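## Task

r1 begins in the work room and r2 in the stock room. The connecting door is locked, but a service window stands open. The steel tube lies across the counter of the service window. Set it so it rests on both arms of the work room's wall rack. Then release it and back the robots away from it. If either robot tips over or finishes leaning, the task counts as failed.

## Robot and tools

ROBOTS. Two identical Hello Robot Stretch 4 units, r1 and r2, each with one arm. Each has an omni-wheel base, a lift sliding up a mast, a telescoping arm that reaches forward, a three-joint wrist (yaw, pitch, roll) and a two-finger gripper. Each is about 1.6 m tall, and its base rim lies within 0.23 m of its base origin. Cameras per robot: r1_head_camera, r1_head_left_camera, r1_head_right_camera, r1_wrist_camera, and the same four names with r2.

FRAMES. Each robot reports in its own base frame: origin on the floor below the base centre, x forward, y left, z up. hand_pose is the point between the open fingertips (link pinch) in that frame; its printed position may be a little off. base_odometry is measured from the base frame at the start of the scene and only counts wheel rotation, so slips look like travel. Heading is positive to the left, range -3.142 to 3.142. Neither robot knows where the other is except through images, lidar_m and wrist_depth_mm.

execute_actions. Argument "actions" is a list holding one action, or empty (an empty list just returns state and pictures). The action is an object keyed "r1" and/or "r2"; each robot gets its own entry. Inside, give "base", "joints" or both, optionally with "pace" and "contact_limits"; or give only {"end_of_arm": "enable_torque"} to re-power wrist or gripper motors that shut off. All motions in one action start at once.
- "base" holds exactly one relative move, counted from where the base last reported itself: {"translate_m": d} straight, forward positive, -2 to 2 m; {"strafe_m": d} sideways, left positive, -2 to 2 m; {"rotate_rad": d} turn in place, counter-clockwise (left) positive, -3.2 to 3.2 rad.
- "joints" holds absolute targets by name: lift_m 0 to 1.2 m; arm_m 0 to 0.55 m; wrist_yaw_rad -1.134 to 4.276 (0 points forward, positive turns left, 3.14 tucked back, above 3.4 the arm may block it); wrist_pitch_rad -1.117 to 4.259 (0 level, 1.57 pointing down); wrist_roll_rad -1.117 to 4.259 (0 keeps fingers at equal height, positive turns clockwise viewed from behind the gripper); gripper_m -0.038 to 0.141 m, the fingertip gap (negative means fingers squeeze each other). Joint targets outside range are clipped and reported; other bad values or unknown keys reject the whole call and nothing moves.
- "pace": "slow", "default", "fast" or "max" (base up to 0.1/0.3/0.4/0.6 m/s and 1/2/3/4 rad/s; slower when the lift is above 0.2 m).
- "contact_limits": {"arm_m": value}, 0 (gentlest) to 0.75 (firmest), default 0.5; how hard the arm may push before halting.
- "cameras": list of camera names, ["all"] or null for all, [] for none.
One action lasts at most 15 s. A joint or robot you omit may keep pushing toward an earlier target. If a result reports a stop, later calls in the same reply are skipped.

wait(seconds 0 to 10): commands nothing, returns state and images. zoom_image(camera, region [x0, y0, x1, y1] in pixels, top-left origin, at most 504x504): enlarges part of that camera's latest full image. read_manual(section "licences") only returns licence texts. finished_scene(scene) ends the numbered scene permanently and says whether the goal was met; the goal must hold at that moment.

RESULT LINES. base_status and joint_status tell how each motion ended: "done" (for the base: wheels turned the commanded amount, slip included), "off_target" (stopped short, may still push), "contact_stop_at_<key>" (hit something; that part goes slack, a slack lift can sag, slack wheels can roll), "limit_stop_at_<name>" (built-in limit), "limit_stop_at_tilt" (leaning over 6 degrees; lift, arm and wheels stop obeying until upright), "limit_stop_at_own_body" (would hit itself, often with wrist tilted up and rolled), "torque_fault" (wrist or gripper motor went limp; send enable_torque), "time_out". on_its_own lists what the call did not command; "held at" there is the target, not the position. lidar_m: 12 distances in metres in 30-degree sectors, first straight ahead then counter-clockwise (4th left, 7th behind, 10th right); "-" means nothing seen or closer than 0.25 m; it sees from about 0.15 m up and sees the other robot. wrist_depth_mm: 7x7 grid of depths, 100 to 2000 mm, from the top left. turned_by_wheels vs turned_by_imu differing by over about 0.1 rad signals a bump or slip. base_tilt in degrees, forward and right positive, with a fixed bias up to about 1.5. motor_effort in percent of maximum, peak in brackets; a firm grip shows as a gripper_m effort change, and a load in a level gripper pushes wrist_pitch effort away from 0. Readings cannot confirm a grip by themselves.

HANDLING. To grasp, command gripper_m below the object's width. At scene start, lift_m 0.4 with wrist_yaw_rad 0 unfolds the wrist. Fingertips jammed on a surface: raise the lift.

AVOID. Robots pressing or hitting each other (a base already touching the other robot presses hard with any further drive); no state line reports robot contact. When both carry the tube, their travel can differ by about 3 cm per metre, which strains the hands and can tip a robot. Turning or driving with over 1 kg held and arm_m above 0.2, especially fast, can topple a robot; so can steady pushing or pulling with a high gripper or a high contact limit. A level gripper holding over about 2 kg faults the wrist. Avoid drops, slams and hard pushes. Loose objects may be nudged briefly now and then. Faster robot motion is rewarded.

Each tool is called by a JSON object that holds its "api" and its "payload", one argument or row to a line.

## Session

{"api": "execute_actions", "payload": {
  "actions": [],
  "cameras": ["r1_head_left_camera","r2_head_left_camera"]
}}

Scene clock: 0.00 s.
r1.base_odometry: x=+0.000 y=+0.000 heading=+0.000 (m, m, rad; r1's odometry frame)
r1.turned_by_wheels: +0.000 (rad since the last result)
r1.turned_by_imu: +0.000 (rad since the last result)
r1.base_tilt: forward=+0.8 right=-0.4 (deg)
r1.lidar_m: 1.53 1.87 2.21 2.24 2.83 2.48 2.83 2.78 2.51 2.41 1.28 1.33
r1.base_status: not commanded
r1.joint_positions: lift_m=+0.175 arm_m=+0.001 wrist_yaw_rad=+3.154 wrist_pitch_rad=+0.014 wrist_roll_rad=+0.004 gripper_m=+0.057
r1.joint_status: not commanded
r1.motor_effort: lift_m=+18 arm_m=+0 wrist_yaw_rad=+2 wrist_pitch_rad=-5 wrist_roll_rad=+0 gripper_m=-3 wheel_0=+0 wheel_1=+0 wheel_2=+0 (%)
r1.hand_pose: x=-0.1177 y=+0.0839 z=+0.3491 quat_wxyz=(-0.006, -0.007, +0.002, +1.000) (m; r1's base frame)
r1.wrist_depth_mm: - 140 248 - - - - / - 115 140 - - - - / - 117 139 - - - - / - 138 177 - - - - / 220 - - - - - - / 1229 1430 214 1537 223 1661 1661 / 866 946 904 145 891 1025 1042
r2.base_odometry: x=+0.000 y=+0.000 heading=+0.000 (m, m, rad; r2's odometry frame)
r2.turned_by_wheels: +0.000 (rad since the last result)
r2.turned_by_imu: +0.000 (rad since the last result)
r2.base_tilt: forward=+0.3 right=-0.9 (deg)
r2.lidar_m: 2.56 2.59 2.10 1.45 1.79 2.31 2.14 2.19 2.56 2.07 2.09 2.80
r2.base_status: not commanded
r2.joint_positions: lift_m=+0.124 arm_m=-0.001 wrist_yaw_rad=+3.132 wrist_pitch_rad=-0.009 wrist_roll_rad=+0.004 gripper_m=+0.057
r2.joint_status: not commanded
r2.motor_effort: lift_m=+19 arm_m=-1 wrist_yaw_rad=+0 wrist_pitch_rad=-6 wrist_roll_rad=+1 gripper_m=-3 wheel_0=+0 wheel_1=+0 wheel_2=+0 (%)
r2.hand_pose: x=-0.1175 y=+0.0903 z=+0.3047 quat_wxyz=(+0.005, +0.005, +0.002, +1.000) (m; r2's base frame)
r2.wrist_depth_mm: - 141 - - - - - / - 140 - - - - - / - 122 177 - - - - / - 138 224 - - - - / 136 - - - - - - / 1255 1281 221 1336 1281 1430 1397 / 854 820 798 831 195 904 917
pictures: r1_head_left_camera, r2_head_left_camera
Images, in order (width x height): r1_head_left_camera 420x672, r2_head_left_camera 420x672.

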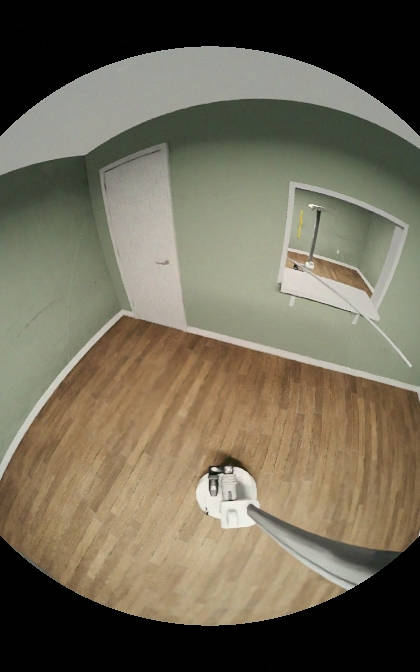

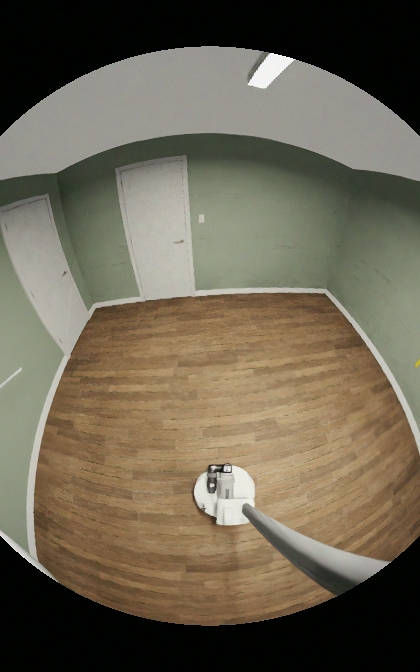

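{"api": "execute_actions", "payload": {
  "actions": [
    {"r1":{"base":{"rotate_rad":-1.0},"joints":{"lift_m":0.74,"wrist_yaw_rad":0,"wrist_roll_rad":1.57,"gripper_m":0.1}},"r2":{"base":{"rotate_rad":1.5},"joints":{"lift_m":0.74,"wrist_yaw_rad":0,"gripper_m":0.1}}}
  ],
  "cameras": ["r1_head_camera","r2_head_camera","r1_wrist_camera","r2_wrist_camera"]
}}

Scene clock: 12.77 s.
r1.base_odometry: x=+0.000 y=+0.000 heading=-0.999 (m, m, rad; r1's odometry frame)
r1.turned_by_wheels: -0.999 (rad since the last result)
r1.turned_by_imu: -0.995 (rad since the last result)
r1.base_tilt: forward=+0.7 right=-0.3 (deg)
r1.lidar_m: 1.30 1.34 1.54 1.91 2.21 2.27 2.96 2.50 2.87 2.70 2.49 2.34
r1.base_status: done
r1.joint_positions: lift_m=+0.740 arm_m=+0.001 wrist_yaw_rad=+0.000 wrist_pitch_rad=+0.014 wrist_roll_rad=+1.570 gripper_m=+0.100
r1.joint_status: all done
r1.motor_effort: lift_m=+22(22) arm_m=+0(0) wrist_yaw_rad=+0(7) wrist_pitch_rad=-6(6) wrist_roll_rad=+1(5) gripper_m=-2(0) wheel_0=+6(9) wheel_1=+5(11) wheel_2=+4(10) (%)
r1.hand_pose: x=+0.4603 y=-0.0874 z=+0.9137 quat_wxyz=(+0.707, +0.707, +0.005, -0.005) (m; r1's base frame)
r1.wrist_depth_mm: - - - - - - 1499 / - - - - - - 1397 / 1921 1921 1921 1983 1983 1863 1430 / 1708 1708 1756 1756 1756 1756 1430 / 1576 1576 1576 1576 1576 1576 1397 / 1430 1618 215 1464 1430 1464 1366 / 1308 1576 - 145 1281 1308 1281
r2.base_odometry: x=+0.000 y=+0.000 heading=+1.500 (m, m, rad; r2's odometry frame)
r2.turned_by_wheels: +1.500 (rad since the last result)
r2.turned_by_imu: +1.521 (rad since the last result)
r2.base_tilt: forward=+0.3 right=-0.9 (deg)
r2.lidar_m: 1.38 1.78 2.37 2.12 2.17 2.64 2.36 2.38 2.88 2.59 2.55 2.16
r2.base_status: done
r2.joint_positions: lift_m=+0.740 arm_m=-0.001 wrist_yaw_rad=+0.000 wrist_pitch_rad=-0.009 wrist_roll_rad=+0.004 gripper_m=+0.100
r2.joint_status: all done
r2.motor_effort: lift_m=+24(27) arm_m=-1(1) wrist_yaw_rad=-2(7) wrist_pitch_rad=-7(7) wrist_roll_rad=+1(1) gripper_m=+0(2) wheel_0=-1(6) wheel_1=+0(8) wheel_2=+0(7) (%)
r2.hand_pose: x=+0.4586 y=-0.0873 z=+0.9205 quat_wxyz=(+1.000, +0.002, -0.005, +0.000) (m; r2's base frame)
r2.wrist_depth_mm: 1499 1464 1537 1661 1808 - - / 1499 - - 1756 1863 1921 - / 1499 - - 1756 1808 1983 - / 1499 - - 1756 1808 1863 - / 1499 1499 1661 1756 1808 1808 - / 1464 1537 1618 1708 1808 1921 - / 1464 1576 1618 1661 1756 1921 -
pictures: r1_head_camera, r1_wrist_camera, r2_head_camera, r2_wrist_camera
camera_calibration (this result's frames):
r1_wrist_camera: T_world_to_cam=[[0.0166435, -0.0288786, -0.999444, 0.904886], [0.0129978, 0.999505, -0.0286639, 0.165983], [0.999777, -0.0125135, 0.0170106, -0.252889], [0, 0, 0, 1]] pos_world=[0.235614, -0.142934, 0.913443]
r2_wrist_camera: T_world_to_cam=[[-0.0502889, -0.99872, 0.0054756, -0.0807963], [0.0517101, -0.00807889, -0.998629, 0.967736], [0.997395, -0.0499369, 0.0520502, -0.286302], [0, 0, 0, 1]] pos_world=[0.231452, -0.0871716, 0.981754]
Images, in order (width x height): r1_head_camera 420x560, r1_wrist_camera 616x392, r2_head_camera 420x560, r2_wrist_camera 616x392.

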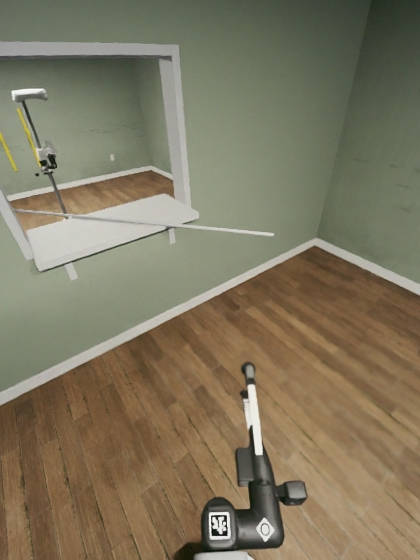

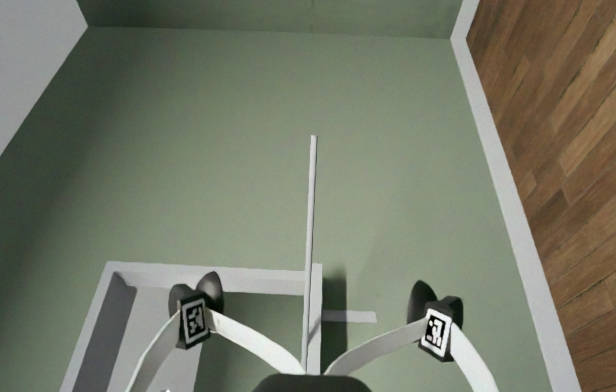

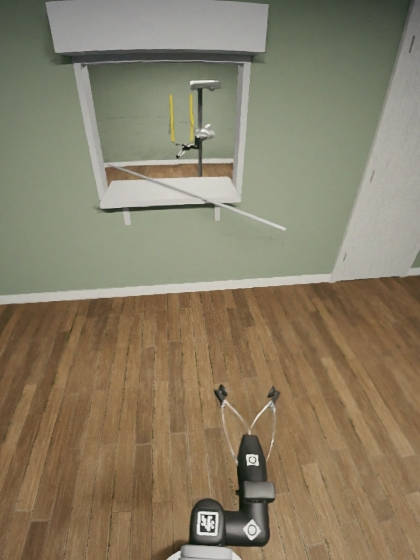

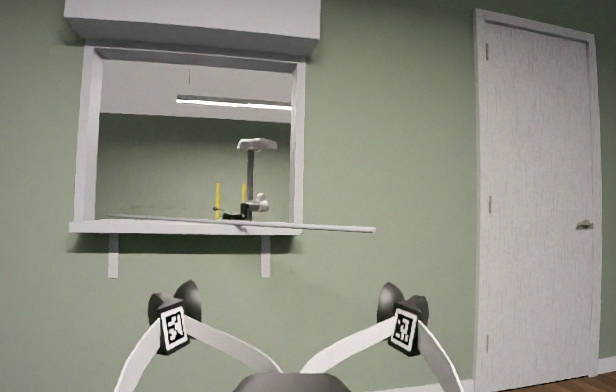

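{"api": "execute_actions", "payload": {
  "actions": [
    {"r1":{"base":{"rotate_rad":-0.3}},"r2":{"base":{"rotate_rad":-0.72},"joints":{"wrist_roll_rad":1.57}}}
  ],
  "cameras": []
}}

{"api": "execute_actions", "payload": {
  "actions": [
    {"r1":{"base":{"strafe_m":0.64},"joints":{"arm_m":0.2}},"r2":{"base":{"strafe_m":0.84},"joints":{"arm_m":0.2},"pace":"fast"}}
  ],
  "cameras": []
}}

{"api": "execute_actions", "payload": {
  "actions": [
    {"r1":{"base":{"translate_m":0.5}},"r2":{"base":{"translate_m":0.45}}}
  ],
  "cameras": ["r1_head_camera","r2_head_camera","r1_wrist_camera","r2_wrist_camera"]
}}

Scene clock: 22.83 s.
r1.base_odometry: x=+0.000 y=+0.000 heading=-1.298 (m, m, rad; r1's odometry frame)
r1.turned_by_wheels: -0.299 (rad since the last result)
r1.turned_by_imu: -0.299 (rad since the last result)
r1.base_tilt: forward=+0.9 right=-0.2 (deg)
r1.lidar_m: 1.28 1.34 1.34 1.65 2.22 2.23 2.42 2.83 2.48 3.10 2.53 2.48
r1.base_status: done
r1.joint_positions: lift_m=+0.740 arm_m=+0.001 wrist_yaw_rad=+0.000 wrist_pitch_rad=+0.014 wrist_roll_rad=+1.570 gripper_m=+0.100
r1.joint_status: not commanded
r1.motor_effort: lift_m=+22(22) arm_m=+0(0) wrist_yaw_rad=+1(1) wrist_pitch_rad=-5(5) wrist_roll_rad=+2(1) gripper_m=-1(1) wheel_0=+6(9) wheel_1=+5(14) wheel_2=+4(9) (%)
r1.hand_pose: x=+0.4603 y=-0.0874 z=+0.9137 quat_wxyz=(+0.707, +0.707, +0.005, -0.005) (m; r1's base frame)
r1.wrist_depth_mm: - - - - - - 1464 / - - - - - - 1430 / - - - - - - 1430 / - - - - - - 1430 / - - - - - - 1397 / 1708 1808 216 1808 1756 1756 1366 / 1537 1499 1499 146 1499 1499 1397
r2.base_odometry: x=+0.000 y=+0.000 heading=+0.780 (m, m, rad; r2's odometry frame)
r2.turned_by_wheels: -0.720 (rad since the last result)
r2.turned_by_imu: -0.730 (rad since the last result)
r2.base_tilt: forward=+0.3 right=-0.9 (deg)
r2.lidar_m: 2.37 1.42 1.73 2.13 2.16 2.15 2.37 2.39 2.07 2.59 2.62 2.57
r2.base_status: done
r2.joint_positions: lift_m=+0.740 arm_m=-0.001 wrist_yaw_rad=+0.000 wrist_pitch_rad=-0.009 wrist_roll_rad=+1.570 gripper_m=+0.100
r2.joint_status: all done
r2.motor_effort: lift_m=+24(24) arm_m=-1(1) wrist_yaw_rad=+0(2) wrist_pitch_rad=-6(6) wrist_roll_rad=+2(11) gripper_m=-1(1) wheel_0=+0(7) wheel_1=-1(6) wheel_2=-1(6) (%)
r2.hand_pose: x=+0.4585 y=-0.0875 z=+0.9205 quat_wxyz=(+0.707, +0.707, -0.003, +0.003) (m; r2's base frame)
r2.wrist_depth_mm: - - - - - 1661 1160 / - - - - - 1708 1182 / - - - - - 1708 1205 / - - - - - 1618 1205 / - - - - - 1661 1182 / - - - - - 1661 1182 / 1863 1863 1863 1863 1863 1576 1160
pictures: none
No camera images: the call's "cameras" was empty. Leave "cameras" out to get every camera's image.

Scene clock: 26.30 s.
r1.base_odometry: x=+0.616 y=+0.173 heading=-1.298 (m, m, rad; r1's odometry frame)
r1.turned_by_wheels: +0.000 (rad since the last result)
r1.turned_by_imu: +0.000 (rad since the last result)
r1.base_tilt: forward=+0.9 right=-0.5 (deg)
r1.lidar_m: 1.05 0.91 0.99 1.11 1.69 1.80 2.01 3.15 3.09 3.63 2.92 1.35
r1.base_status: done
r1.joint_positions: lift_m=+0.740 arm_m=+0.199 wrist_yaw_rad=+0.000 wrist_pitch_rad=+0.014 wrist_roll_rad=+1.570 gripper_m=+0.100
r1.joint_status: all done
r1.motor_effort: lift_m=+21(21) arm_m=+6(5) wrist_yaw_rad=+0(2) wrist_pitch_rad=-6(5) wrist_roll_rad=+0(1) gripper_m=+0(3) wheel_0=-5(13) wheel_1=+2(9) wheel_2=+0(2) (%)
r1.hand_pose: x=+0.6583 y=-0.0874 z=+0.9138 quat_wxyz=(+0.707, +0.707, +0.005, -0.005) (m; r1's base frame)
r1.wrist_depth_mm: - - - - - - 1464 / - - - - - - 1397 / 1708 1756 1708 1756 1756 1808 1430 / 1397 1430 1430 1430 1464 1464 1366 / 1205 1229 1229 1182 1205 1229 1229 / 1160 - 216 1060 1008 1042 1042 / 1255 - - 145 866 904 917
r2.base_odometry: x=-0.590 y=+0.597 heading=+0.780 (m, m, rad; r2's odometry frame)
r2.turned_by_wheels: +0.000 (rad since the last result)
r2.turned_by_imu: +0.001 (rad since the last result)
r2.base_tilt: forward=+0.4 right=-0.9 (deg)
r2.lidar_m: 1.23 1.12 1.12 1.39 1.65 1.61 1.78 2.78 2.77 3.31 3.10 3.07
r2.base_status: done
r2.joint_positions: lift_m=+0.740 arm_m=+0.199 wrist_yaw_rad=+0.000 wrist_pitch_rad=-0.009 wrist_roll_rad=+1.570 gripper_m=+0.100
r2.joint_status: all done
r2.motor_effort: lift_m=+23(24) arm_m=+5(6) wrist_yaw_rad=-1(1) wrist_pitch_rad=-6(7) wrist_roll_rad=+0(1) gripper_m=-1(1) wheel_0=+0(11) wheel_1=+0(11) wheel_2=-1(1) (%)
r2.hand_pose: x=+0.6585 y=-0.0874 z=+0.9206 quat_wxyz=(+0.707, +0.707, -0.003, +0.003) (m; r2's base frame)
r2.wrist_depth_mm: - - - - - 1708 1205 / - - - - - 1661 1205 / - - - - - 1661 1205 / 1756 1756 1756 1808 1863 1708 1205 / 1464 1464 1576 1576 1576 1576 1182 / 1255 1229 1281 1336 1281 1366 1160 / 1118 1098 1118 768 1160 1182 1160
pictures: none
No camera images: the call's "cameras" was empty. Leave "cameras" out to get every camera's image.

Scene clock: 29.47 s.
r1.base_odometry: x=+0.751 y=-0.309 heading=-1.297 (m, m, rad; r1's odometry frame)
r1.turned_by_wheels: +0.001 (rad since the last result)
r1.turned_by_imu: -0.002 (rad since the last result)
r1.base_tilt: forward=+0.8 right=-0.5 (deg)
r1.lidar_m: 0.69 0.53 0.52 0.76 1.18 2.18 2.41 3.64 3.31 3.18 2.56 0.83
r1.base_status: done
r1.joint_positions: lift_m=+0.740 arm_m=+0.199 wrist_yaw_rad=+0.000 wrist_pitch_rad=+0.014 wrist_roll_rad=+1.570 gripper_m=+0.100
r1.joint_status: not commanded
r1.motor_effort: lift_m=+22(22) arm_m=+6(6) wrist_yaw_rad=+0(0) wrist_pitch_rad=-5(5) wrist_roll_rad=+1(2) gripper_m=-3(1) wheel_0=+4(11) wheel_1=+5(8) wheel_2=-2(13) (%)
r1.hand_pose: x=+0.6583 y=-0.0874 z=+0.9138 quat_wxyz=(+0.707, +0.707, +0.005, -0.005) (m; r1's base frame)
r1.wrist_depth_mm: 1983 1983 1983 1921 1983 1983 1464 / 1430 1397 1430 1366 1499 1537 1397 / 1060 1078 1118 1118 1138 1160 1182 / 878 891 904 904 904 931 946 / 732 750 759 574 768 778 778 / 759 732 216 473 647 668 668 / - - - 146 549 564 585
r2.base_odometry: x=-0.270 y=+0.914 heading=+0.780 (m, m, rad; r2's odometry frame)
r2.turned_by_wheels: +0.000 (rad since the last result)
r2.turned_by_imu: +0.002 (rad since the last result)
r2.base_tilt: forward=+0.3 right=-0.9 (deg)
r2.lidar_m: 0.76 0.80 0.82 1.10 1.73 1.98 2.18 3.33 2.99 3.45 2.77 2.51
r2.base_status: done
r2.joint_positions: lift_m=+0.740 arm_m=+0.199 wrist_yaw_rad=+0.000 wrist_pitch_rad=-0.009 wrist_roll_rad=+1.570 gripper_m=+0.100
r2.joint_status: not commanded
r2.motor_effort: lift_m=+24(24) arm_m=+5(5) wrist_yaw_rad=-1(1) wrist_pitch_rad=-6(6) wrist_roll_rad=+1(1) gripper_m=+0(1) wheel_0=+1(6) wheel_1=+0(2) wheel_2=+1(8) (%)
r2.hand_pose: x=+0.6585 y=-0.0874 z=+0.9206 quat_wxyz=(+0.707, +0.707, -0.003, +0.003) (m; r2's base frame)
r2.wrist_depth_mm: - - - - - 1708 1182 / - - - - - 1708 1182 / 1576 1661 1708 1708 1756 1708 1205 / 1281 1336 1366 1397 1464 1464 1205 / 1098 1138 1138 1182 1182 1205 1138 / 960 931 976 991 960 1060 1042 / 854 842 854 342 878 904 931
pictures: r1_head_camera, r1_wrist_camera, r2_head_camera, r2_wrist_camera
camera_calibration (this result's frames):
r1_wrist_camera: T_world_to_cam=[[0.0167698, -0.0288215, -0.999444, 0.9016], [0.0131763, 0.999504, -0.0286021, 0.163288], [0.999773, -0.0126893, 0.0171413, -0.450989], [0, 0, 0, 1]] pos_world=[0.433615, -0.142945, 0.913499]
r2_wrist_camera: T_world_to_cam=[[-0.041215, -0.0104323, -0.999096, 0.934362], [0.0424605, 0.999024, -0.0121831, 0.143494], [0.998248, -0.0429243, -0.0407318, -0.400289], [0, 0, 0, 1]] pos_world=[0.432005, -0.150789, 0.918961]
Images, in order (width x height): r1_head_camera 420x560, r1_wrist_camera 616x392, r2_head_camera 420x560, r2_wrist_camera 616x392.

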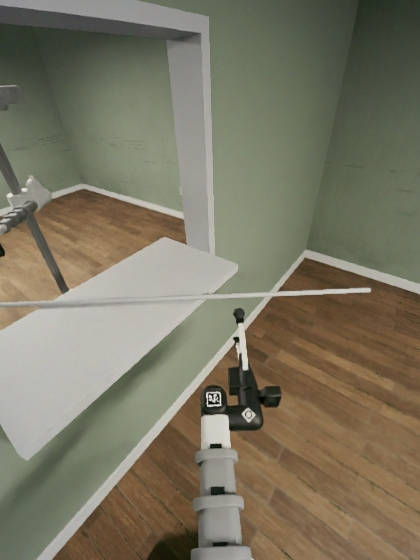

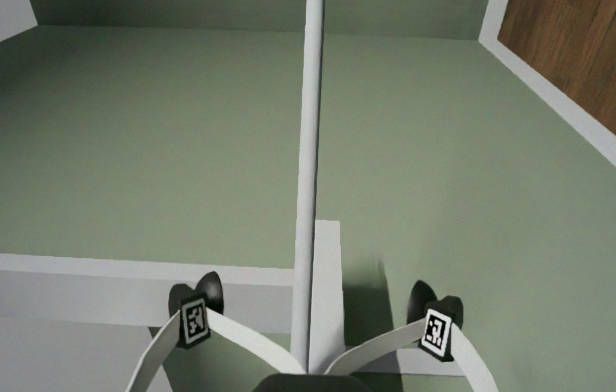

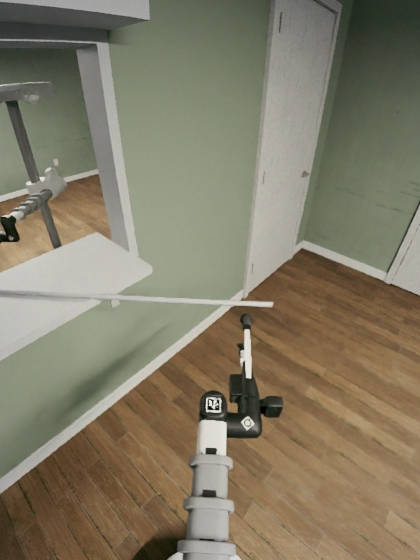

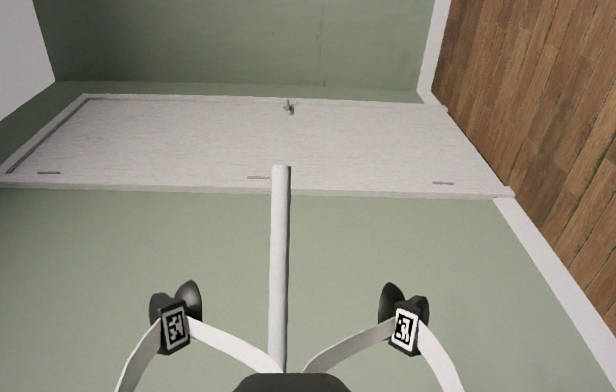

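{"api": "execute_actions", "payload": {
  "actions": [
    {"r1":{"base":{"strafe_m":0.02},"joints":{"arm_m":0.3,"lift_m":0.75}},"r2":{"base":{"strafe_m":-0.06},"joints":{"arm_m":0.315,"lift_m":0.75,"gripper_m":0.05}}}
  ],
  "cameras": ["r1_head_left_camera","r1_wrist_camera","r2_wrist_camera"]
}}

Scene clock: 33.77 s.
r1.base_odometry: x=+0.770 y=-0.303 heading=-1.297 (m, m, rad; r1's odometry frame)
r1.turned_by_wheels: +0.000 (rad since the last result)
r1.turned_by_imu: -0.002 (rad since the last result)
r1.base_tilt: forward=+0.6 right=-0.5 (deg)
r1.lidar_m: 0.65 0.52 0.50 0.74 1.14 2.18 2.39 3.68 3.61 3.21 2.56 0.81
r1.base_status: done
r1.joint_positions: lift_m=+0.750 arm_m=+0.299 wrist_yaw_rad=+0.000 wrist_pitch_rad=+0.014 wrist_roll_rad=+1.570 gripper_m=+0.100
r1.joint_status: all done
r1.motor_effort: lift_m=+22(21) arm_m=+6(7) wrist_yaw_rad=+1(1) wrist_pitch_rad=-5(5) wrist_roll_rad=+1(1) gripper_m=-3(1) wheel_0=-3(10) wheel_1=+3(7) wheel_2=+0(2) (%)
r1.hand_pose: x=+0.7583 y=-0.0874 z=+0.9238 quat_wxyz=(+0.707, +0.707, +0.005, -0.005) (m; r1's base frame)
r1.wrist_depth_mm: 1756 1756 1756 1661 1863 1863 1499 / 1205 1229 1229 1182 1281 1308 1281 / 931 931 946 904 976 991 991 / 759 759 759 741 778 788 798 / 634 640 647 439 661 661 661 / 640 627 216 377 387 569 574 / - - - 146 466 480 500
r2.base_odometry: x=-0.228 y=+0.871 heading=+0.780 (m, m, rad; r2's odometry frame)
r2.turned_by_wheels: +0.000 (rad since the last result)
r2.turned_by_imu: +0.000 (rad since the last result)
r2.base_tilt: forward=+0.3 right=-0.9 (deg)
r2.lidar_m: 0.76 0.79 0.86 1.15 1.75 2.00 2.22 3.30 2.95 3.43 2.72 2.53
r2.base_status: done
r2.joint_positions: lift_m=+0.750 arm_m=+0.314 wrist_yaw_rad=+0.000 wrist_pitch_rad=-0.009 wrist_roll_rad=+1.570 gripper_m=+0.050
r2.joint_status: all done
r2.motor_effort: lift_m=+24(26) arm_m=+5(5) wrist_yaw_rad=-1(1) wrist_pitch_rad=-7(6) wrist_roll_rad=+0(2) gripper_m=-3(5) wheel_0=+0(9) wheel_1=+0(10) wheel_2=+0(1) (%)
r2.hand_pose: x=+0.7735 y=-0.0874 z=+0.9305 quat_wxyz=(+0.707, +0.707, -0.003, +0.003) (m; r2's base frame)
r2.wrist_depth_mm: - - - - - 1708 1182 / - - - - - 1756 1205 / 1537 1576 1661 1661 1756 1537 1205 / 1229 1255 1308 1308 1397 1397 1205 / 1098 1098 1138 1118 1160 1182 1160 / 931 931 917 931 991 1008 991 / 831 809 820 229 191 866 878
pictures: r1_head_left_camera, r1_wrist_camera, r2_wrist_camera
camera_calibration (this result's frames):
r1_wrist_camera: T_world_to_cam=[[0.016783, -0.0288203, -0.999444, 0.909876], [0.0131169, 0.999505, -0.0286018, 0.162283], [0.999773, -0.0126295, 0.0171527, -0.551147], [0, 0, 0, 1]] pos_world=[0.533623, -0.142941, 0.923465]
r2_wrist_camera: T_world_to_cam=[[-0.0412175, -0.0104293, -0.999096, 0.949039], [0.0425307, 0.999021, -0.0121831, 0.1387], [0.998245, -0.0429944, -0.0407335, -0.514643], [0, 0, 0, 1]] pos_world=[0.546958, -0.150793, 0.928908]
Images, in order (width x height): r1_head_left_camera 420x672, r1_wrist_camera 616x392, r2_wrist_camera 616x392.

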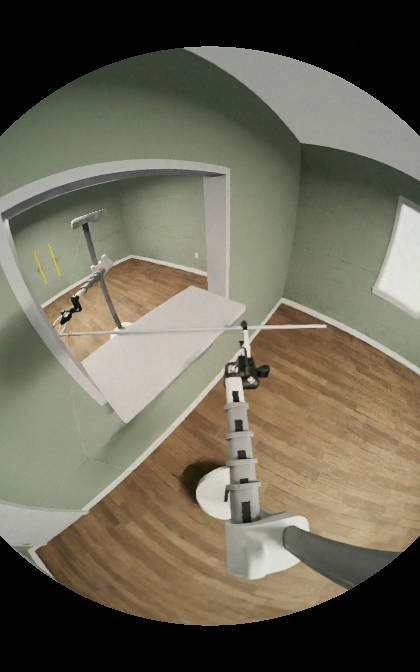

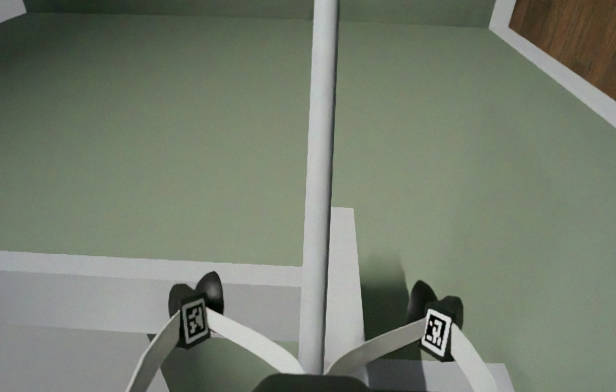

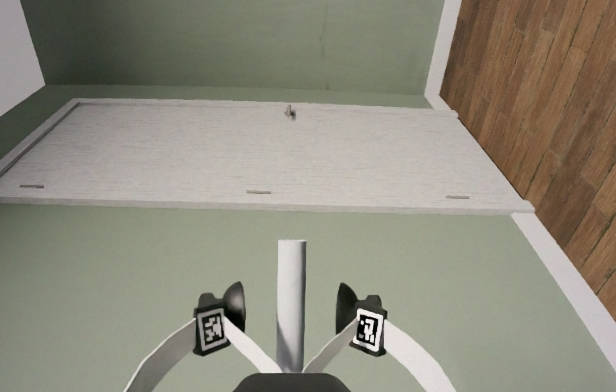

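{"api": "execute_actions", "payload": {
  "actions": [
    {"r2":{"joints":{"gripper_m":-0.02}}}
  ],
  "cameras": []
}}

{"api": "execute_actions", "payload": {
  "actions": [
    {"r2":{"base":{"strafe_m":0.35},"pace":"slow"}}
  ],
  "cameras": ["r1_head_right_camera","r1_wrist_camera","r2_wrist_camera"]
}}

Scene clock: 39.17 s.
r1.base_odometry: x=+0.770 y=-0.303 heading=-1.297 (m, m, rad; r1's odometry frame)
r1.turned_by_wheels: +0.000 (rad since the last result)
r1.turned_by_imu: -0.002 (rad since the last result)
r1.base_tilt: forward=+0.8 right=-0.3 (deg)
r1.lidar_m: 0.65 0.50 0.51 0.74 1.16 2.17 2.42 3.65 3.33 3.19 2.58 0.81
r1.base_status: not commanded
r1.joint_positions: lift_m=+0.750 arm_m=+0.299 wrist_yaw_rad=+0.000 wrist_pitch_rad=+0.014 wrist_roll_rad=+1.570 gripper_m=+0.100
r1.joint_status: not commanded
r1.motor_effort: lift_m=+22(22) arm_m=+6(6) wrist_yaw_rad=+0(0) wrist_pitch_rad=-5(5) wrist_roll_rad=+0(1) gripper_m=-1(2) wheel_0=-3(3) wheel_1=+3(3) wheel_2=+0(0) (%)
r1.hand_pose: x=+0.7583 y=-0.0874 z=+0.9238 quat_wxyz=(+0.707, +0.707, +0.005, -0.005) (m; r1's base frame)
r1.wrist_depth_mm: 1756 1756 1756 1661 1921 1863 1464 / 1205 1205 1229 1182 1255 1308 1308 / 931 931 946 917 991 991 1008 / 759 759 759 750 788 788 798 / 634 640 647 436 654 661 668 / 640 634 216 377 387 569 569 / - - - 145 466 480 500
r2.base_odometry: x=-0.228 y=+0.871 heading=+0.780 (m, m, rad; r2's odometry frame)
r2.turned_by_wheels: +0.000 (rad since the last result)
r2.turned_by_imu: +0.000 (rad since the last result)
r2.base_tilt: forward=+0.3 right=-0.9 (deg)
r2.lidar_m: 0.77 0.81 0.87 1.13 1.77 2.02 2.22 3.28 2.96 3.41 2.71 2.49
r2.base_status: not commanded
r2.joint_positions: lift_m=+0.750 arm_m=+0.314 wrist_yaw_rad=+0.000 wrist_pitch_rad=-0.009 wrist_roll_rad=+1.570 gripper_m=-0.019
r2.joint_status: all done
r2.motor_effort: lift_m=+24(24) arm_m=+5(5) wrist_yaw_rad=-1(0) wrist_pitch_rad=-7(7) wrist_roll_rad=+0(1) gripper_m=-23(22) wheel_0=+0(0) wheel_1=+0(0) wheel_2=+0(1) (%)
r2.hand_pose: x=+0.7735 y=-0.0874 z=+0.9305 quat_wxyz=(+0.707, +0.707, -0.003, +0.003) (m; r2's base frame)
r2.wrist_depth_mm: - - - - - 1708 1205 / - - - - - 1708 1205 / 1537 1576 1708 1708 1756 1618 1205 / 1281 1308 1308 1366 1397 1366 1205 / 1042 1118 1160 1098 1182 1182 1138 / 917 960 946 224 1008 1008 1025 / 831 809 182 224 176 891 878
pictures: none
No camera images: the call's "cameras" was empty. Leave "cameras" out to get every camera's image.

Scene clock: 43.80 s.
r1.base_odometry: x=+0.770 y=-0.303 heading=-1.297 (m, m, rad; r1's odometry frame)
r1.turned_by_wheels: +0.000 (rad since the last result)
r1.turned_by_imu: -0.002 (rad since the last result)
r1.base_tilt: forward=+0.8 right=-0.3 (deg)
r1.lidar_m: 0.65 0.51 0.50 0.74 1.17 2.17 2.39 3.67 3.32 3.20 1.10 0.81
r1.base_status: not commanded
r1.joint_positions: lift_m=+0.750 arm_m=+0.299 wrist_yaw_rad=+0.000 wrist_pitch_rad=+0.014 wrist_roll_rad=+1.570 gripper_m=+0.100
r1.joint_status: not commanded
r1.motor_effort: lift_m=+22(22) arm_m=+6(6) wrist_yaw_rad=-1(2) wrist_pitch_rad=-5(5) wrist_roll_rad=+1(0) gripper_m=-2(3) wheel_0=-3(3) wheel_1=+3(3) wheel_2=+0(0) (%)
r1.hand_pose: x=+0.7583 y=-0.0874 z=+0.9238 quat_wxyz=(+0.707, +0.707, +0.005, -0.005) (m; r1's base frame)
r1.wrist_depth_mm: 1708 1756 1808 1661 1863 1808 1464 / 1205 1205 1255 1182 1308 1308 1281 / 931 931 946 917 976 991 1008 / 750 759 768 750 778 788 809 / 634 640 640 439 661 661 668 / 640 627 216 375 387 569 574 / - - - 146 469 480 500
r2.base_odometry: x=-0.474 y=+1.120 heading=+0.779 (m, m, rad; r2's odometry frame)
r2.turned_by_wheels: +0.000 (rad since the last result)
r2.turned_by_imu: -0.001 (rad since the last result)
r2.base_tilt: forward=+0.3 right=-0.8 (deg)
r2.lidar_m: 0.76 0.61 0.60 0.85 1.31 1.79 1.97 3.10 3.36 3.70 2.95 1.94
r2.base_status: done
r2.joint_positions: lift_m=+0.750 arm_m=+0.314 wrist_yaw_rad=-0.002 wrist_pitch_rad=-0.010 wrist_roll_rad=+1.570 gripper_m=-0.019
r2.joint_status: not commanded
r2.motor_effort: lift_m=+24(24) arm_m=+5(5) wrist_yaw_rad=+7(7) wrist_pitch_rad=-5(6) wrist_roll_rad=+2(2) gripper_m=-22(22) wheel_0=-5(8) wheel_1=+0(2) wheel_2=-1(2) (%)
r2.hand_pose: x=+0.7733 y=-0.0881 z=+0.9307 quat_wxyz=(+0.707, +0.707, -0.004, +0.003) (m; r2's base frame)
r2.wrist_depth_mm: - - - - - 1708 1205 / 1430 1464 1430 1499 1576 1537 1229 / 1078 1118 1160 1182 1205 1229 1160 / 878 917 904 946 946 1008 976 / 732 750 768 759 798 809 820 / 634 634 627 224 668 683 691 / 559 535 364 224 176 591 591
pictures: r1_head_right_camera, r1_wrist_camera, r2_wrist_camera
camera_calibration (this result's frames):
r1_wrist_camera: T_world_to_cam=[[0.016783, -0.0288201, -0.999444, 0.909876], [0.0131165, 0.999505, -0.0286016, 0.162283], [0.999773, -0.0126292, 0.0171527, -0.551147], [0, 0, 0, 1]] pos_world=[0.533623, -0.142941, 0.923465]
r2_wrist_camera: T_world_to_cam=[[-0.0406747, -0.010327, -0.999119, 0.948798], [0.0450473, 0.998911, -0.0121587, 0.137457], [0.998156, -0.0455022, -0.0401652, -0.515135], [0, 0, 0, 1]] pos_world=[0.546585, -0.150948, 0.928943]
Images, in order (width x height): r1_head_right_camera 420x672, r1_wrist_camera 616x392, r2_wrist_camera 616x392.

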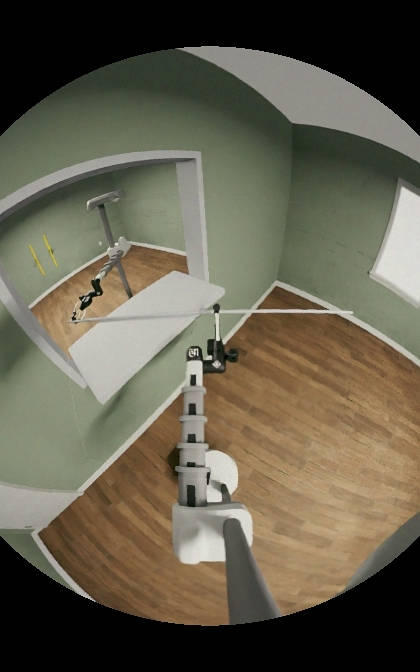

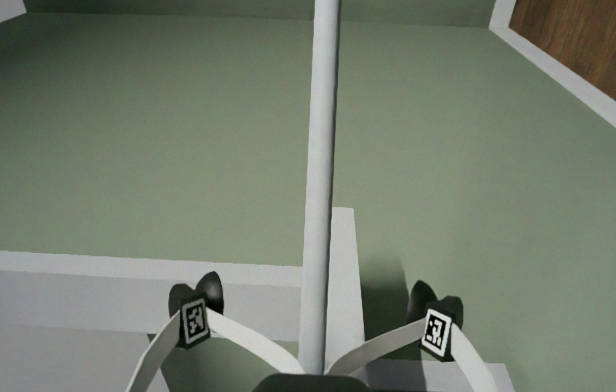

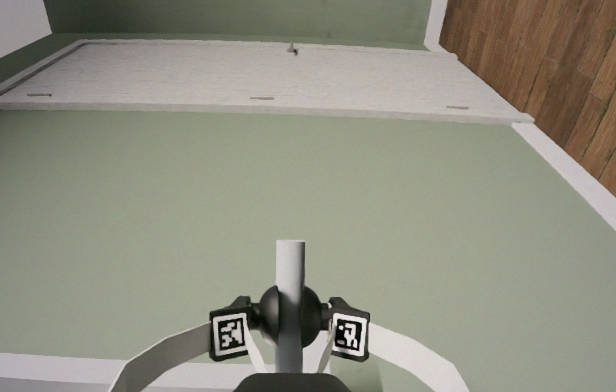

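{"api": "execute_actions", "payload": {
  "actions": [
    {"r1":{"joints":{"arm_m":0.325,"gripper_m":0.035}},"r2":{"base":{"strafe_m":0.04},"pace":"slow"}}
  ],
  "cameras": ["r1_head_right_camera","r1_wrist_camera"]
}}

Scene clock: 47.87 s.
r1.base_odometry: x=+0.770 y=-0.303 heading=-1.297 (m, m, rad; r1's odometry frame)
r1.turned_by_wheels: +0.000 (rad since the last result)
r1.turned_by_imu: -0.002 (rad since the last result)
r1.base_tilt: forward=+0.8 right=-0.4 (deg)
r1.lidar_m: 0.65 0.51 0.50 0.74 1.15 2.19 2.41 3.67 3.29 3.20 1.10 0.81
r1.base_status: not commanded
r1.joint_positions: lift_m=+0.750 arm_m=+0.324 wrist_yaw_rad=+0.000 wrist_pitch_rad=+0.014 wrist_roll_rad=+1.570 gripper_m=+0.035
r1.joint_status: all done
r1.motor_effort: lift_m=+22(22) arm_m=+6(6) wrist_yaw_rad=+0(2) wrist_pitch_rad=-5(5) wrist_roll_rad=+2(1) gripper_m=-3(3) wheel_0=-3(3) wheel_1=+3(2) wheel_2=+0(0) (%)
r1.hand_pose: x=+0.7833 y=-0.0874 z=+0.9238 quat_wxyz=(+0.707, +0.707, +0.005, -0.005) (m; r1's base frame)
r1.wrist_depth_mm: 1661 1708 1708 1618 1756 1863 1464 / 1160 1205 1182 1138 1229 1255 1255 / 891 904 917 891 946 946 976 / 723 732 741 691 750 759 778 / 609 615 634 415 634 640 640 / 603 597 559 334 521 549 554 / - - - 153 290 480 480
r2.base_odometry: x=-0.502 y=+1.149 heading=+0.779 (m, m, rad; r2's odometry frame)
r2.turned_by_wheels: +0.000 (rad since the last result)
r2.turned_by_imu: +0.000 (rad since the last result)
r2.base_tilt: forward=+0.4 right=-0.9 (deg)
r2.lidar_m: 0.73 0.58 0.56 0.82 1.26 1.77 1.95 3.02 3.30 3.74 2.98 1.90
r2.base_status: done
r2.joint_positions: lift_m=+0.750 arm_m=+0.314 wrist_yaw_rad=-0.003 wrist_pitch_rad=-0.010 wrist_roll_rad=+1.570 gripper_m=-0.019
r2.joint_status: not commanded
r2.motor_effort: lift_m=+24(24) arm_m=+5(5) wrist_yaw_rad=+7(8) wrist_pitch_rad=-3(4) wrist_roll_rad=+0(1) gripper_m=-23(22) wheel_0=-3(8) wheel_1=-1(5) wheel_2=-1(1) (%)
r2.hand_pose: x=+0.7733 y=-0.0882 z=+0.9308 quat_wxyz=(+0.707, +0.707, -0.005, +0.003) (m; r2's base frame)
r2.wrist_depth_mm: 1863 - - - - 1756 1205 / 1336 1366 1397 1430 1499 1499 1205 / 1025 1042 1078 1118 1118 1182 1138 / 831 842 866 878 904 931 960 / 699 707 723 723 759 741 778 / 597 609 609 219 647 640 654 / 530 530 362 224 174 564 569
pictures: r1_head_right_camera, r1_wrist_camera
camera_calibration (this result's frames):
r1_wrist_camera: T_world_to_cam=[[0.0167816, -0.0288209, -0.999444, 0.909458], [0.0131721, 0.999504, -0.0286015, 0.161928], [0.999772, -0.0126848, 0.0171529, -0.57613], [0, 0, 0, 1]] pos_world=[0.558604, -0.142944, 0.923465]
Images, in order (width x height): r1_head_right_camera 420x672, r1_wrist_camera 616x392.

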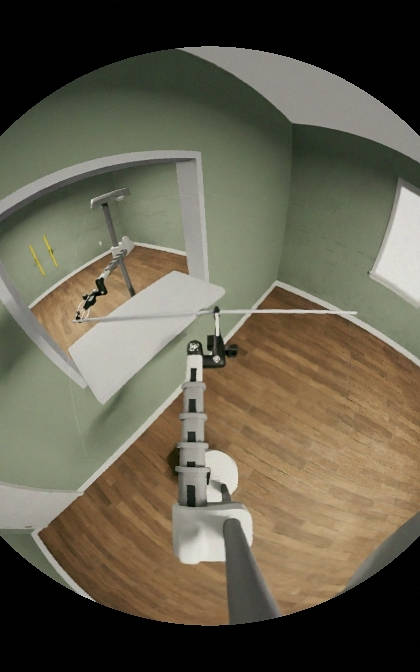

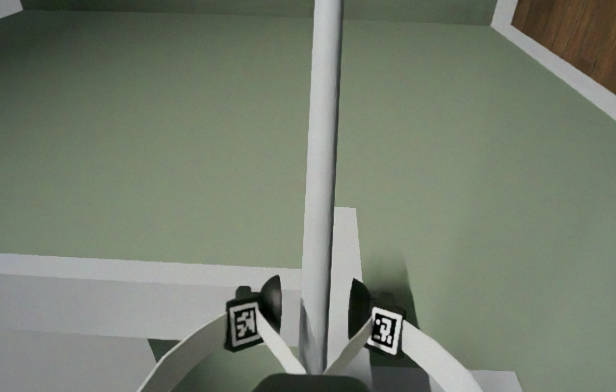

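{"api": "execute_actions", "payload": {
  "actions": [
    {"r1":{"joints":{"arm_m":0.33,"gripper_m":-0.038}}}
  ],
  "cameras": ["r1_wrist_camera"]
}}

{"api": "execute_actions", "payload": {
  "actions": [
    {"r1":{"joints":{"lift_m":0.775},"pace":"slow"},"r2":{"joints":{"gripper_m":0.13,"lift_m":0.77}}}
  ],
  "cameras": ["r1_wrist_camera","r2_wrist_camera"]
}}

Scene clock: 55.10 s.
r1.base_odometry: x=+0.770 y=-0.303 heading=-1.297 (m, m, rad; r1's odometry frame)
r1.turned_by_wheels: +0.000 (rad since the last result)
r1.turned_by_imu: -0.002 (rad since the last result)
r1.base_tilt: forward=+0.8 right=-0.4 (deg)
r1.lidar_m: 0.65 0.51 0.50 0.75 1.16 2.19 2.38 3.67 3.29 3.20 1.08 0.87
r1.base_status: not commanded
r1.joint_positions: lift_m=+0.750 arm_m=+0.329 wrist_yaw_rad=+0.000 wrist_pitch_rad=+0.014 wrist_roll_rad=+1.570 gripper_m=-0.037
r1.joint_status: all done
r1.motor_effort: lift_m=+22(22) arm_m=+6(6) wrist_yaw_rad=+3(0) wrist_pitch_rad=-5(6) wrist_roll_rad=+1(1) gripper_m=-25(29) wheel_0=-3(3) wheel_1=+2(3) wheel_2=+0(0) (%)
r1.hand_pose: x=+0.7883 y=-0.0875 z=+0.9238 quat_wxyz=(+0.707, +0.707, +0.005, -0.005) (m; r1's base frame)
r1.wrist_depth_mm: 1708 1708 1756 1576 1808 1863 1499 / 1138 1160 1182 1118 1229 1229 1281 / 891 891 904 842 931 946 960 / 723 723 732 691 759 768 778 / 609 615 621 397 634 640 640 / 597 591 554 206 512 544 549 / - - - 212 180 452 480
r2.base_odometry: x=-0.502 y=+1.149 heading=+0.779 (m, m, rad; r2's odometry frame)
r2.turned_by_wheels: +0.000 (rad since the last result)
r2.turned_by_imu: +0.000 (rad since the last result)
r2.base_tilt: forward=+0.3 right=-0.9 (deg)
r2.lidar_m: 0.74 0.57 0.56 0.81 1.23 1.76 1.95 3.02 3.27 3.74 2.95 1.92
r2.base_status: not commanded
r2.joint_positions: lift_m=+0.750 arm_m=+0.314 wrist_yaw_rad=-0.002 wrist_pitch_rad=-0.010 wrist_roll_rad=+1.570 gripper_m=-0.019
r2.joint_status: not commanded
r2.motor_effort: lift_m=+24(25) arm_m=+5(5) wrist_yaw_rad=+5(7) wrist_pitch_rad=-3(3) wrist_roll_rad=+2(1) gripper_m=-21(22) wheel_0=-3(3) wheel_1=-1(1) wheel_2=-1(1) (%)
r2.hand_pose: x=+0.7733 y=-0.0879 z=+0.9308 quat_wxyz=(+0.707, +0.707, -0.004, +0.003) (m; r2's base frame)
r2.wrist_depth_mm: 1921 - - - - 1661 1205 / 1366 1397 1397 1464 1464 1499 1205 / 1042 1042 1078 1098 1138 1182 1160 / 842 854 866 866 891 917 931 / 691 707 723 723 759 768 768 / 591 615 603 225 634 640 647 / 535 530 359 224 174 564 564
pictures: r1_wrist_camera
camera_calibration (this result's frames):
r1_wrist_camera: T_world_to_cam=[[0.0167008, -0.0287929, -0.999446, 0.909418], [0.0136254, 0.999499, -0.0285668, 0.161602], [0.999768, -0.0131407, 0.0170847, -0.581131], [0, 0, 0, 1]] pos_world=[0.563607, -0.142973, 0.923459]
Images, in order (width x height): r1_wrist_camera 616x392.

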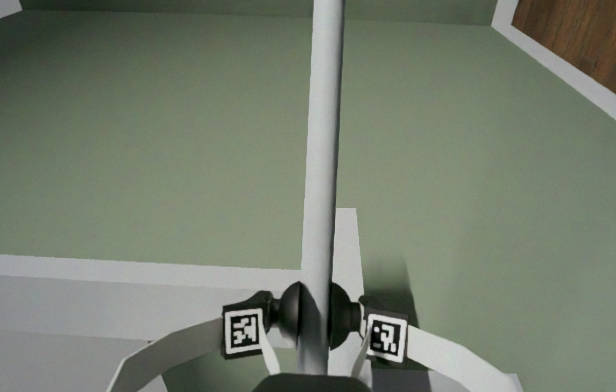

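Scene clock: 57.43 s.
r1.base_odometry: x=+0.770 y=-0.303 heading=-1.297 (m, m, rad; r1's odometry frame)
r1.turned_by_wheels: +0.000 (rad since the last result)
r1.turned_by_imu: -0.001 (rad since the last result)
r1.base_tilt: forward=+0.9 right=-0.6 (deg)
r1.lidar_m: 0.65 0.52 0.50 0.75 1.16 2.18 2.40 3.66 3.30 3.18 1.13 0.78
r1.base_status: not commanded
r1.joint_positions: lift_m=+0.774 arm_m=+0.329 wrist_yaw_rad=+0.000 wrist_pitch_rad=+0.025 wrist_roll_rad=+1.570 gripper_m=-0.037
r1.joint_status: all done
r1.on_its_own: wrist_pitch_rad is at rest, and its effort (-36) is outside its rest range (-23 to +23)
r1.motor_effort: lift_m=+25(28) arm_m=+6(6) wrist_yaw_rad=+0(1) wrist_pitch_rad=-36(40) wrist_roll_rad=+1(1) gripper_m=-26(26) wheel_0=-3(3) wheel_1=+3(3) wheel_2=+0(0) (%)
r1.hand_pose: x=+0.7883 y=-0.0874 z=+0.9454 quat_wxyz=(+0.707, +0.707, +0.009, -0.009) (m; r1's base frame)
r1.wrist_depth_mm: 1618 1618 1661 1499 1808 1863 1464 / 1138 1138 1182 1078 1229 1255 1255 / 878 891 904 842 931 946 991 / 715 723 741 715 759 768 778 / 603 615 615 574 615 647 647 / 591 585 554 206 209 549 554 / - - - 193 287 160 480
r2.base_odometry: x=-0.502 y=+1.149 heading=+0.779 (m, m, rad; r2's odometry frame)
r2.turned_by_wheels: +0.000 (rad since the last result)
r2.turned_by_imu: +0.000 (rad since the last result)
r2.base_tilt: forward=+0.3 right=-0.9 (deg)
r2.lidar_m: 0.72 0.58 0.56 0.82 1.27 1.76 1.95 3.04 3.24 3.74 2.98 1.90
r2.base_status: not commanded
r2.joint_positions: lift_m=+0.770 arm_m=+0.314 wrist_yaw_rad=+0.000 wrist_pitch_rad=-0.009 wrist_roll_rad=+1.570 gripper_m=+0.130
r2.joint_status: all done
r2.motor_effort: lift_m=+25(27) arm_m=+5(5) wrist_yaw_rad=+1(4) wrist_pitch_rad=-7(8) wrist_roll_rad=+2(2) gripper_m=+1(22) wheel_0=-2(3) wheel_1=-1(1) wheel_2=-1(1) (%)
r2.hand_pose: x=+0.7735 y=-0.0875 z=+0.9504 quat_wxyz=(+0.707, +0.707, -0.003, +0.003) (m; r2's base frame)
r2.wrist_depth_mm: 1863 - - - - 1708 1205 / 1336 1308 1366 1430 1499 1499 1229 / 1008 1025 1060 1098 1098 1160 1118 / 831 854 866 891 904 917 946 / 691 699 732 707 750 759 768 / 597 217 609 609 615 640 647 / 525 535 539 200 544 554 564
pictures: r1_wrist_camera, r2_wrist_camera
camera_calibration (this result's frames):
r1_wrist_camera: T_world_to_cam=[[0.00603096, -0.0287246, -0.999569, 0.939577], [0.0129338, 0.999506, -0.0286447, 0.162729], [0.999898, -0.0127554, 0.0063995, -0.571449], [0, 0, 0, 1]] pos_world=[0.56362, -0.142948, 0.947491]
r2_wrist_camera: T_world_to_cam=[[-0.0414991, -0.0104154, -0.999084, 0.969114], [0.0428612, 0.999007, -0.0121949, 0.138794], [0.998219, -0.0433281, -0.0410115, -0.513565], [0, 0, 0, 1]] pos_world=[0.546919, -0.150814, 0.948857]
Images, in order (width x height): r1_wrist_camera 616x392, r2_wrist_camera 616x392.

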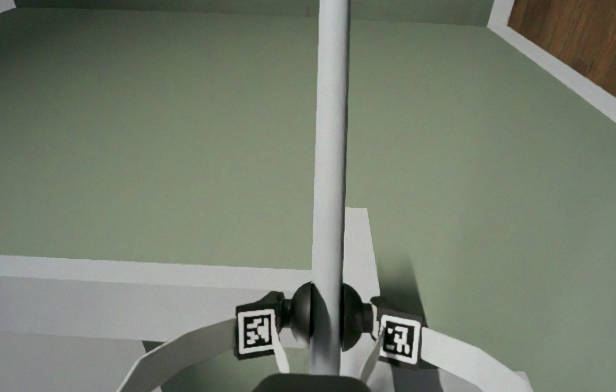

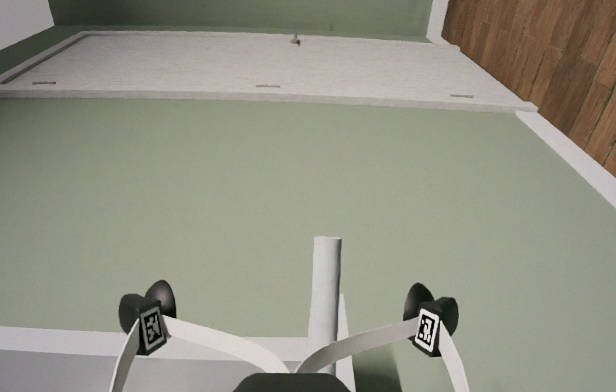

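{"api": "execute_actions", "payload": {
  "actions": [
    {"r1":{"joints":{"lift_m":0.81},"pace":"slow"},"r2":{"joints":{"arm_m":0.1}}}
  ],
  "cameras": []
}}

{"api": "execute_actions", "payload": {
  "actions": [
    {"r1":{"base":{"strafe_m":-1.1}}}
  ],
  "cameras": []
}}

{"api": "execute_actions", "payload": {
  "actions": [
    {"r1":{"base":{"rotate_rad":-0.4},"joints":{"lift_m":1.1,"arm_m":0.1},"pace":"slow"}}
  ],
  "cameras": ["r1_wrist_camera","r1_head_right_camera"]
}}

Scene clock: 68.33 s.
r1.base_odometry: x=+0.770 y=-0.303 heading=-1.297 (m, m, rad; r1's odometry frame)
r1.turned_by_wheels: +0.000 (rad since the last result)
r1.turned_by_imu: -0.002 (rad since the last result)
r1.base_tilt: forward=+1.0 right=-0.3 (deg)
r1.lidar_m: 0.64 0.52 0.50 0.74 1.15 2.18 2.40 3.66 3.31 3.17 1.06 0.81
r1.base_status: not commanded
r1.joint_positions: lift_m=+0.809 arm_m=+0.329 wrist_yaw_rad=+0.000 wrist_pitch_rad=+0.025 wrist_roll_rad=+1.570 gripper_m=-0.037
r1.joint_status: all done
r1.on_its_own: wrist_pitch_rad is at rest, and its effort (-36) is outside its rest range (-23 to +23)
r1.motor_effort: lift_m=+26(27) arm_m=+6(6) wrist_yaw_rad=+1(1) wrist_pitch_rad=-36(37) wrist_roll_rad=+0(2) gripper_m=-26(26) wheel_0=-3(3) wheel_1=+3(3) wheel_2=+0(0) (%)
r1.hand_pose: x=+0.7883 y=-0.0874 z=+0.9804 quat_wxyz=(+0.707, +0.707, +0.009, -0.009) (m; r1's base frame)
r1.wrist_depth_mm: 1618 1661 1661 1464 1808 1863 1537 / 1138 1160 1182 1060 1229 1281 1308 / 866 891 904 831 946 946 976 / 715 715 732 723 759 768 778 / 603 609 615 603 484 640 647 / 591 585 554 206 208 549 559 / - - - 193 287 160 480
r2.base_odometry: x=-0.502 y=+1.149 heading=+0.779 (m, m, rad; r2's odometry frame)
r2.turned_by_wheels: +0.000 (rad since the last result)
r2.turned_by_imu: +0.000 (rad since the last result)
r2.base_tilt: forward=+0.4 right=-0.9 (deg)
r2.lidar_m: 0.72 0.58 0.55 0.80 1.25 1.76 1.93 3.05 3.30 3.73 2.99 1.90
r2.base_status: not commanded
r2.joint_positions: lift_m=+0.770 arm_m=+0.101 wrist_yaw_rad=+0.000 wrist_pitch_rad=-0.009 wrist_roll_rad=+1.570 gripper_m=+0.130
r2.joint_status: all done
r2.motor_effort: lift_m=+25(25) arm_m=-5(5) wrist_yaw_rad=+0(1) wrist_pitch_rad=-7(7) wrist_roll_rad=+2(1) gripper_m=+1(0) wheel_0=-2(2) wheel_1=-1(0) wheel_2=-1(1) (%)
r2.hand_pose: x=+0.5603 y=-0.0874 z=+0.9504 quat_wxyz=(+0.707, +0.707, -0.003, +0.003) (m; r2's base frame)
r2.wrist_depth_mm: - - - - - 1756 1229 / 1756 1708 1756 1808 1863 1708 1229 / 1308 1308 1366 1336 1430 1464 1229 / 1042 1060 1098 1098 1138 1138 1118 / 866 866 891 917 960 931 960 / 741 217 759 759 768 809 809 / - - 809 304 676 691 699
pictures: none
No camera images: the call's "cameras" was empty. Leave "cameras" out to get every camera's image.

Scene clock: 73.33 s.
r1.base_odometry: x=-0.289 y=-0.600 heading=-1.297 (m, m, rad; r1's odometry frame)
r1.turned_by_wheels: +0.000 (rad since the last result)
r1.turned_by_imu: -0.003 (rad since the last result)
r1.base_tilt: forward=+0.9 right=-0.3 (deg)
r1.lidar_m: 0.76 0.81 1.17 1.50 2.60 2.86 3.19 2.47 2.78 2.32 1.14 0.80
r1.base_status: done
r1.joint_positions: lift_m=+0.810 arm_m=+0.329 wrist_yaw_rad=+0.000 wrist_pitch_rad=+0.025 wrist_roll_rad=+1.570 gripper_m=-0.037
r1.joint_status: not commanded
r1.on_its_own: wrist_pitch_rad is at rest, and its effort (-36) is outside its rest range (-23 to +23)
r1.motor_effort: lift_m=+24(25) arm_m=+6(6) wrist_yaw_rad=+0(4) wrist_pitch_rad=-36(36) wrist_roll_rad=+1(1) gripper_m=-27(26) wheel_0=+2(11) wheel_1=-2(13) wheel_2=+0(0) (%)
r1.hand_pose: x=+0.7883 y=-0.0874 z=+0.9805 quat_wxyz=(+0.707, +0.707, +0.009, -0.009) (m; r1's base frame)
r1.wrist_depth_mm: 1308 1308 1281 1255 1281 1255 1229 / 1430 1430 1397 1366 1397 1366 1366 / 1576 1576 1576 1464 1537 1537 1430 / 1756 1708 1708 1661 1708 1661 1464 / 1756 1808 1808 1756 1756 1808 1430 / 1537 1537 1576 206 208 1618 1430 / 1336 1308 1281 193 1336 160 1336
r2.base_odometry: x=-0.502 y=+1.149 heading=+0.779 (m, m, rad; r2's odometry frame)
r2.turned_by_wheels: +0.000 (rad since the last result)
r2.turned_by_imu: +0.000 (rad since the last result)
r2.base_tilt: forward=+0.3 right=-0.9 (deg)
r2.lidar_m: 0.71 0.56 0.56 0.82 1.27 1.76 1.96 3.02 3.27 3.72 2.96 1.91
r2.base_status: not commanded
r2.joint_positions: lift_m=+0.770 arm_m=+0.101 wrist_yaw_rad=+0.000 wrist_pitch_rad=-0.009 wrist_roll_rad=+1.570 gripper_m=+0.130
r2.joint_status: not commanded
r2.motor_effort: lift_m=+25(25) arm_m=-5(5) wrist_yaw_rad=+0(0) wrist_pitch_rad=-7(7) wrist_roll_rad=+2(2) gripper_m=+1(0) wheel_0=-2(2) wheel_1=+0(0) wheel_2=-1(1) (%)
r2.hand_pose: x=+0.5603 y=-0.0874 z=+0.9504 quat_wxyz=(+0.707, +0.707, -0.003, +0.003) (m; r2's base frame)
r2.wrist_depth_mm: - - - - - 1708 1205 / 1661 1661 1708 1756 1921 1708 1255 / 1281 1336 1308 1336 1366 1430 1229 / 1008 1042 1078 1098 1118 1138 1118 / 854 866 904 917 931 946 960 / 741 217 759 768 768 788 820 / - - 809 336 683 676 715
pictures: none
No camera images: the call's "cameras" was empty. Leave "cameras" out to get every camera's image.

Scene clock: 76.93 s.
r1.base_odometry: x=-0.289 y=-0.600 heading=-1.696 (m, m, rad; r1's odometry frame)
r1.turned_by_wheels: -0.399 (rad since the last result)
r1.turned_by_imu: -0.398 (rad since the last result)
r1.base_tilt: forward=+0.9 right=-0.3 (deg)
r1.lidar_m: 0.55 0.60 0.91 1.36 1.80 2.88 2.88 3.19 2.50 2.78 0.70 0.55
r1.base_status: done
r1.joint_positions: lift_m=+1.099 arm_m=+0.101 wrist_yaw_rad=+0.000 wrist_pitch_rad=+0.025 wrist_roll_rad=+1.570 gripper_m=-0.037
r1.joint_status: all done
r1.on_its_own: wrist_pitch_rad is at rest, and its effort (-37) is outside its rest range (-23 to +23)
r1.motor_effort: lift_m=+25(31) arm_m=-6(6) wrist_yaw_rad=-1(6) wrist_pitch_rad=-37(37) wrist_roll_rad=+1(2) gripper_m=-24(25) wheel_0=+4(14) wheel_1=+4(15) wheel_2=+4(9) (%)
r1.hand_pose: x=+0.5604 y=-0.0875 z=+1.2704 quat_wxyz=(+0.707, +0.707, +0.009, -0.009) (m; r1's base frame)
r1.wrist_depth_mm: 1430 1430 1430 1430 1430 1430 1430 / 1499 1464 1499 1430 1464 1464 1464 / 1537 1537 1537 1537 1499 1499 1537 / 1576 1576 1618 1576 1576 1537 1576 / 1661 1661 1661 1661 1661 1618 1618 / 1708 1661 1708 206 208 1708 1661 / 1808 1756 1808 193 201 160 1708
r2.base_odometry: x=-0.502 y=+1.149 heading=+0.779 (m, m, rad; r2's odometry frame)
r2.turned_by_wheels: +0.000 (rad since the last result)
r2.turned_by_imu: +0.000 (rad since the last result)
r2.base_tilt: forward=+0.3 right=-0.9 (deg)
r2.lidar_m: 0.71 0.57 0.55 0.81 1.24 1.76 1.95 3.05 3.28 3.74 2.96 1.90
r2.base_status: not commanded
r2.joint_positions: lift_m=+0.770 arm_m=+0.101 wrist_yaw_rad=+0.000 wrist_pitch_rad=-0.009 wrist_roll_rad=+1.570 gripper_m=+0.130
r2.joint_status: not commanded
r2.motor_effort: lift_m=+25(25) arm_m=-5(5) wrist_yaw_rad=+0(1) wrist_pitch_rad=-7(7) wrist_roll_rad=+1(1) gripper_m=+0(1) wheel_0=-2(2) wheel_1=+0(0) wheel_2=-1(1) (%)
r2.hand_pose: x=+0.5603 y=-0.0874 z=+0.9504 quat_wxyz=(+0.707, +0.707, -0.003, +0.003) (m; r2's base frame)
r2.wrist_depth_mm: - - - - - 1756 1229 / 1661 1708 1756 1808 1863 1661 1255 / 1281 1281 1366 1366 1397 1430 1229 / 1025 1060 1042 1098 1118 1160 1160 / 854 891 891 904 931 931 960 / 741 218 768 768 768 798 809 / - - 809 336 676 691 715
pictures: r1_head_right_camera, r1_wrist_camera
camera_calibration (this result's frames):
r1_wrist_camera: T_world_to_cam=[[0.00586717, -0.0290114, -0.999562, 1.26583], [0.0131513, 0.999495, -0.0289323, 0.175293], [0.999896, -0.0129758, 0.00624574, -0.345441], [0, 0, 0, 1]] pos_world=[0.335673, -0.142964, 1.2725]
Images, in order (width x height): r1_head_right_camera 420x672, r1_wrist_camera 616x392.

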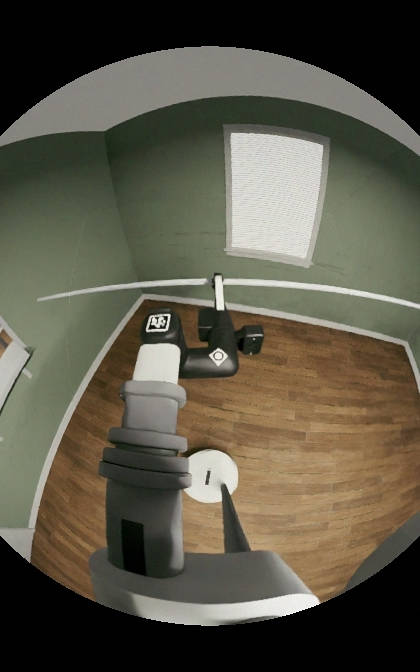

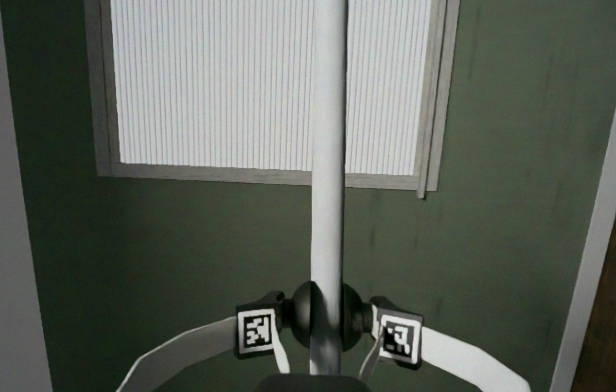

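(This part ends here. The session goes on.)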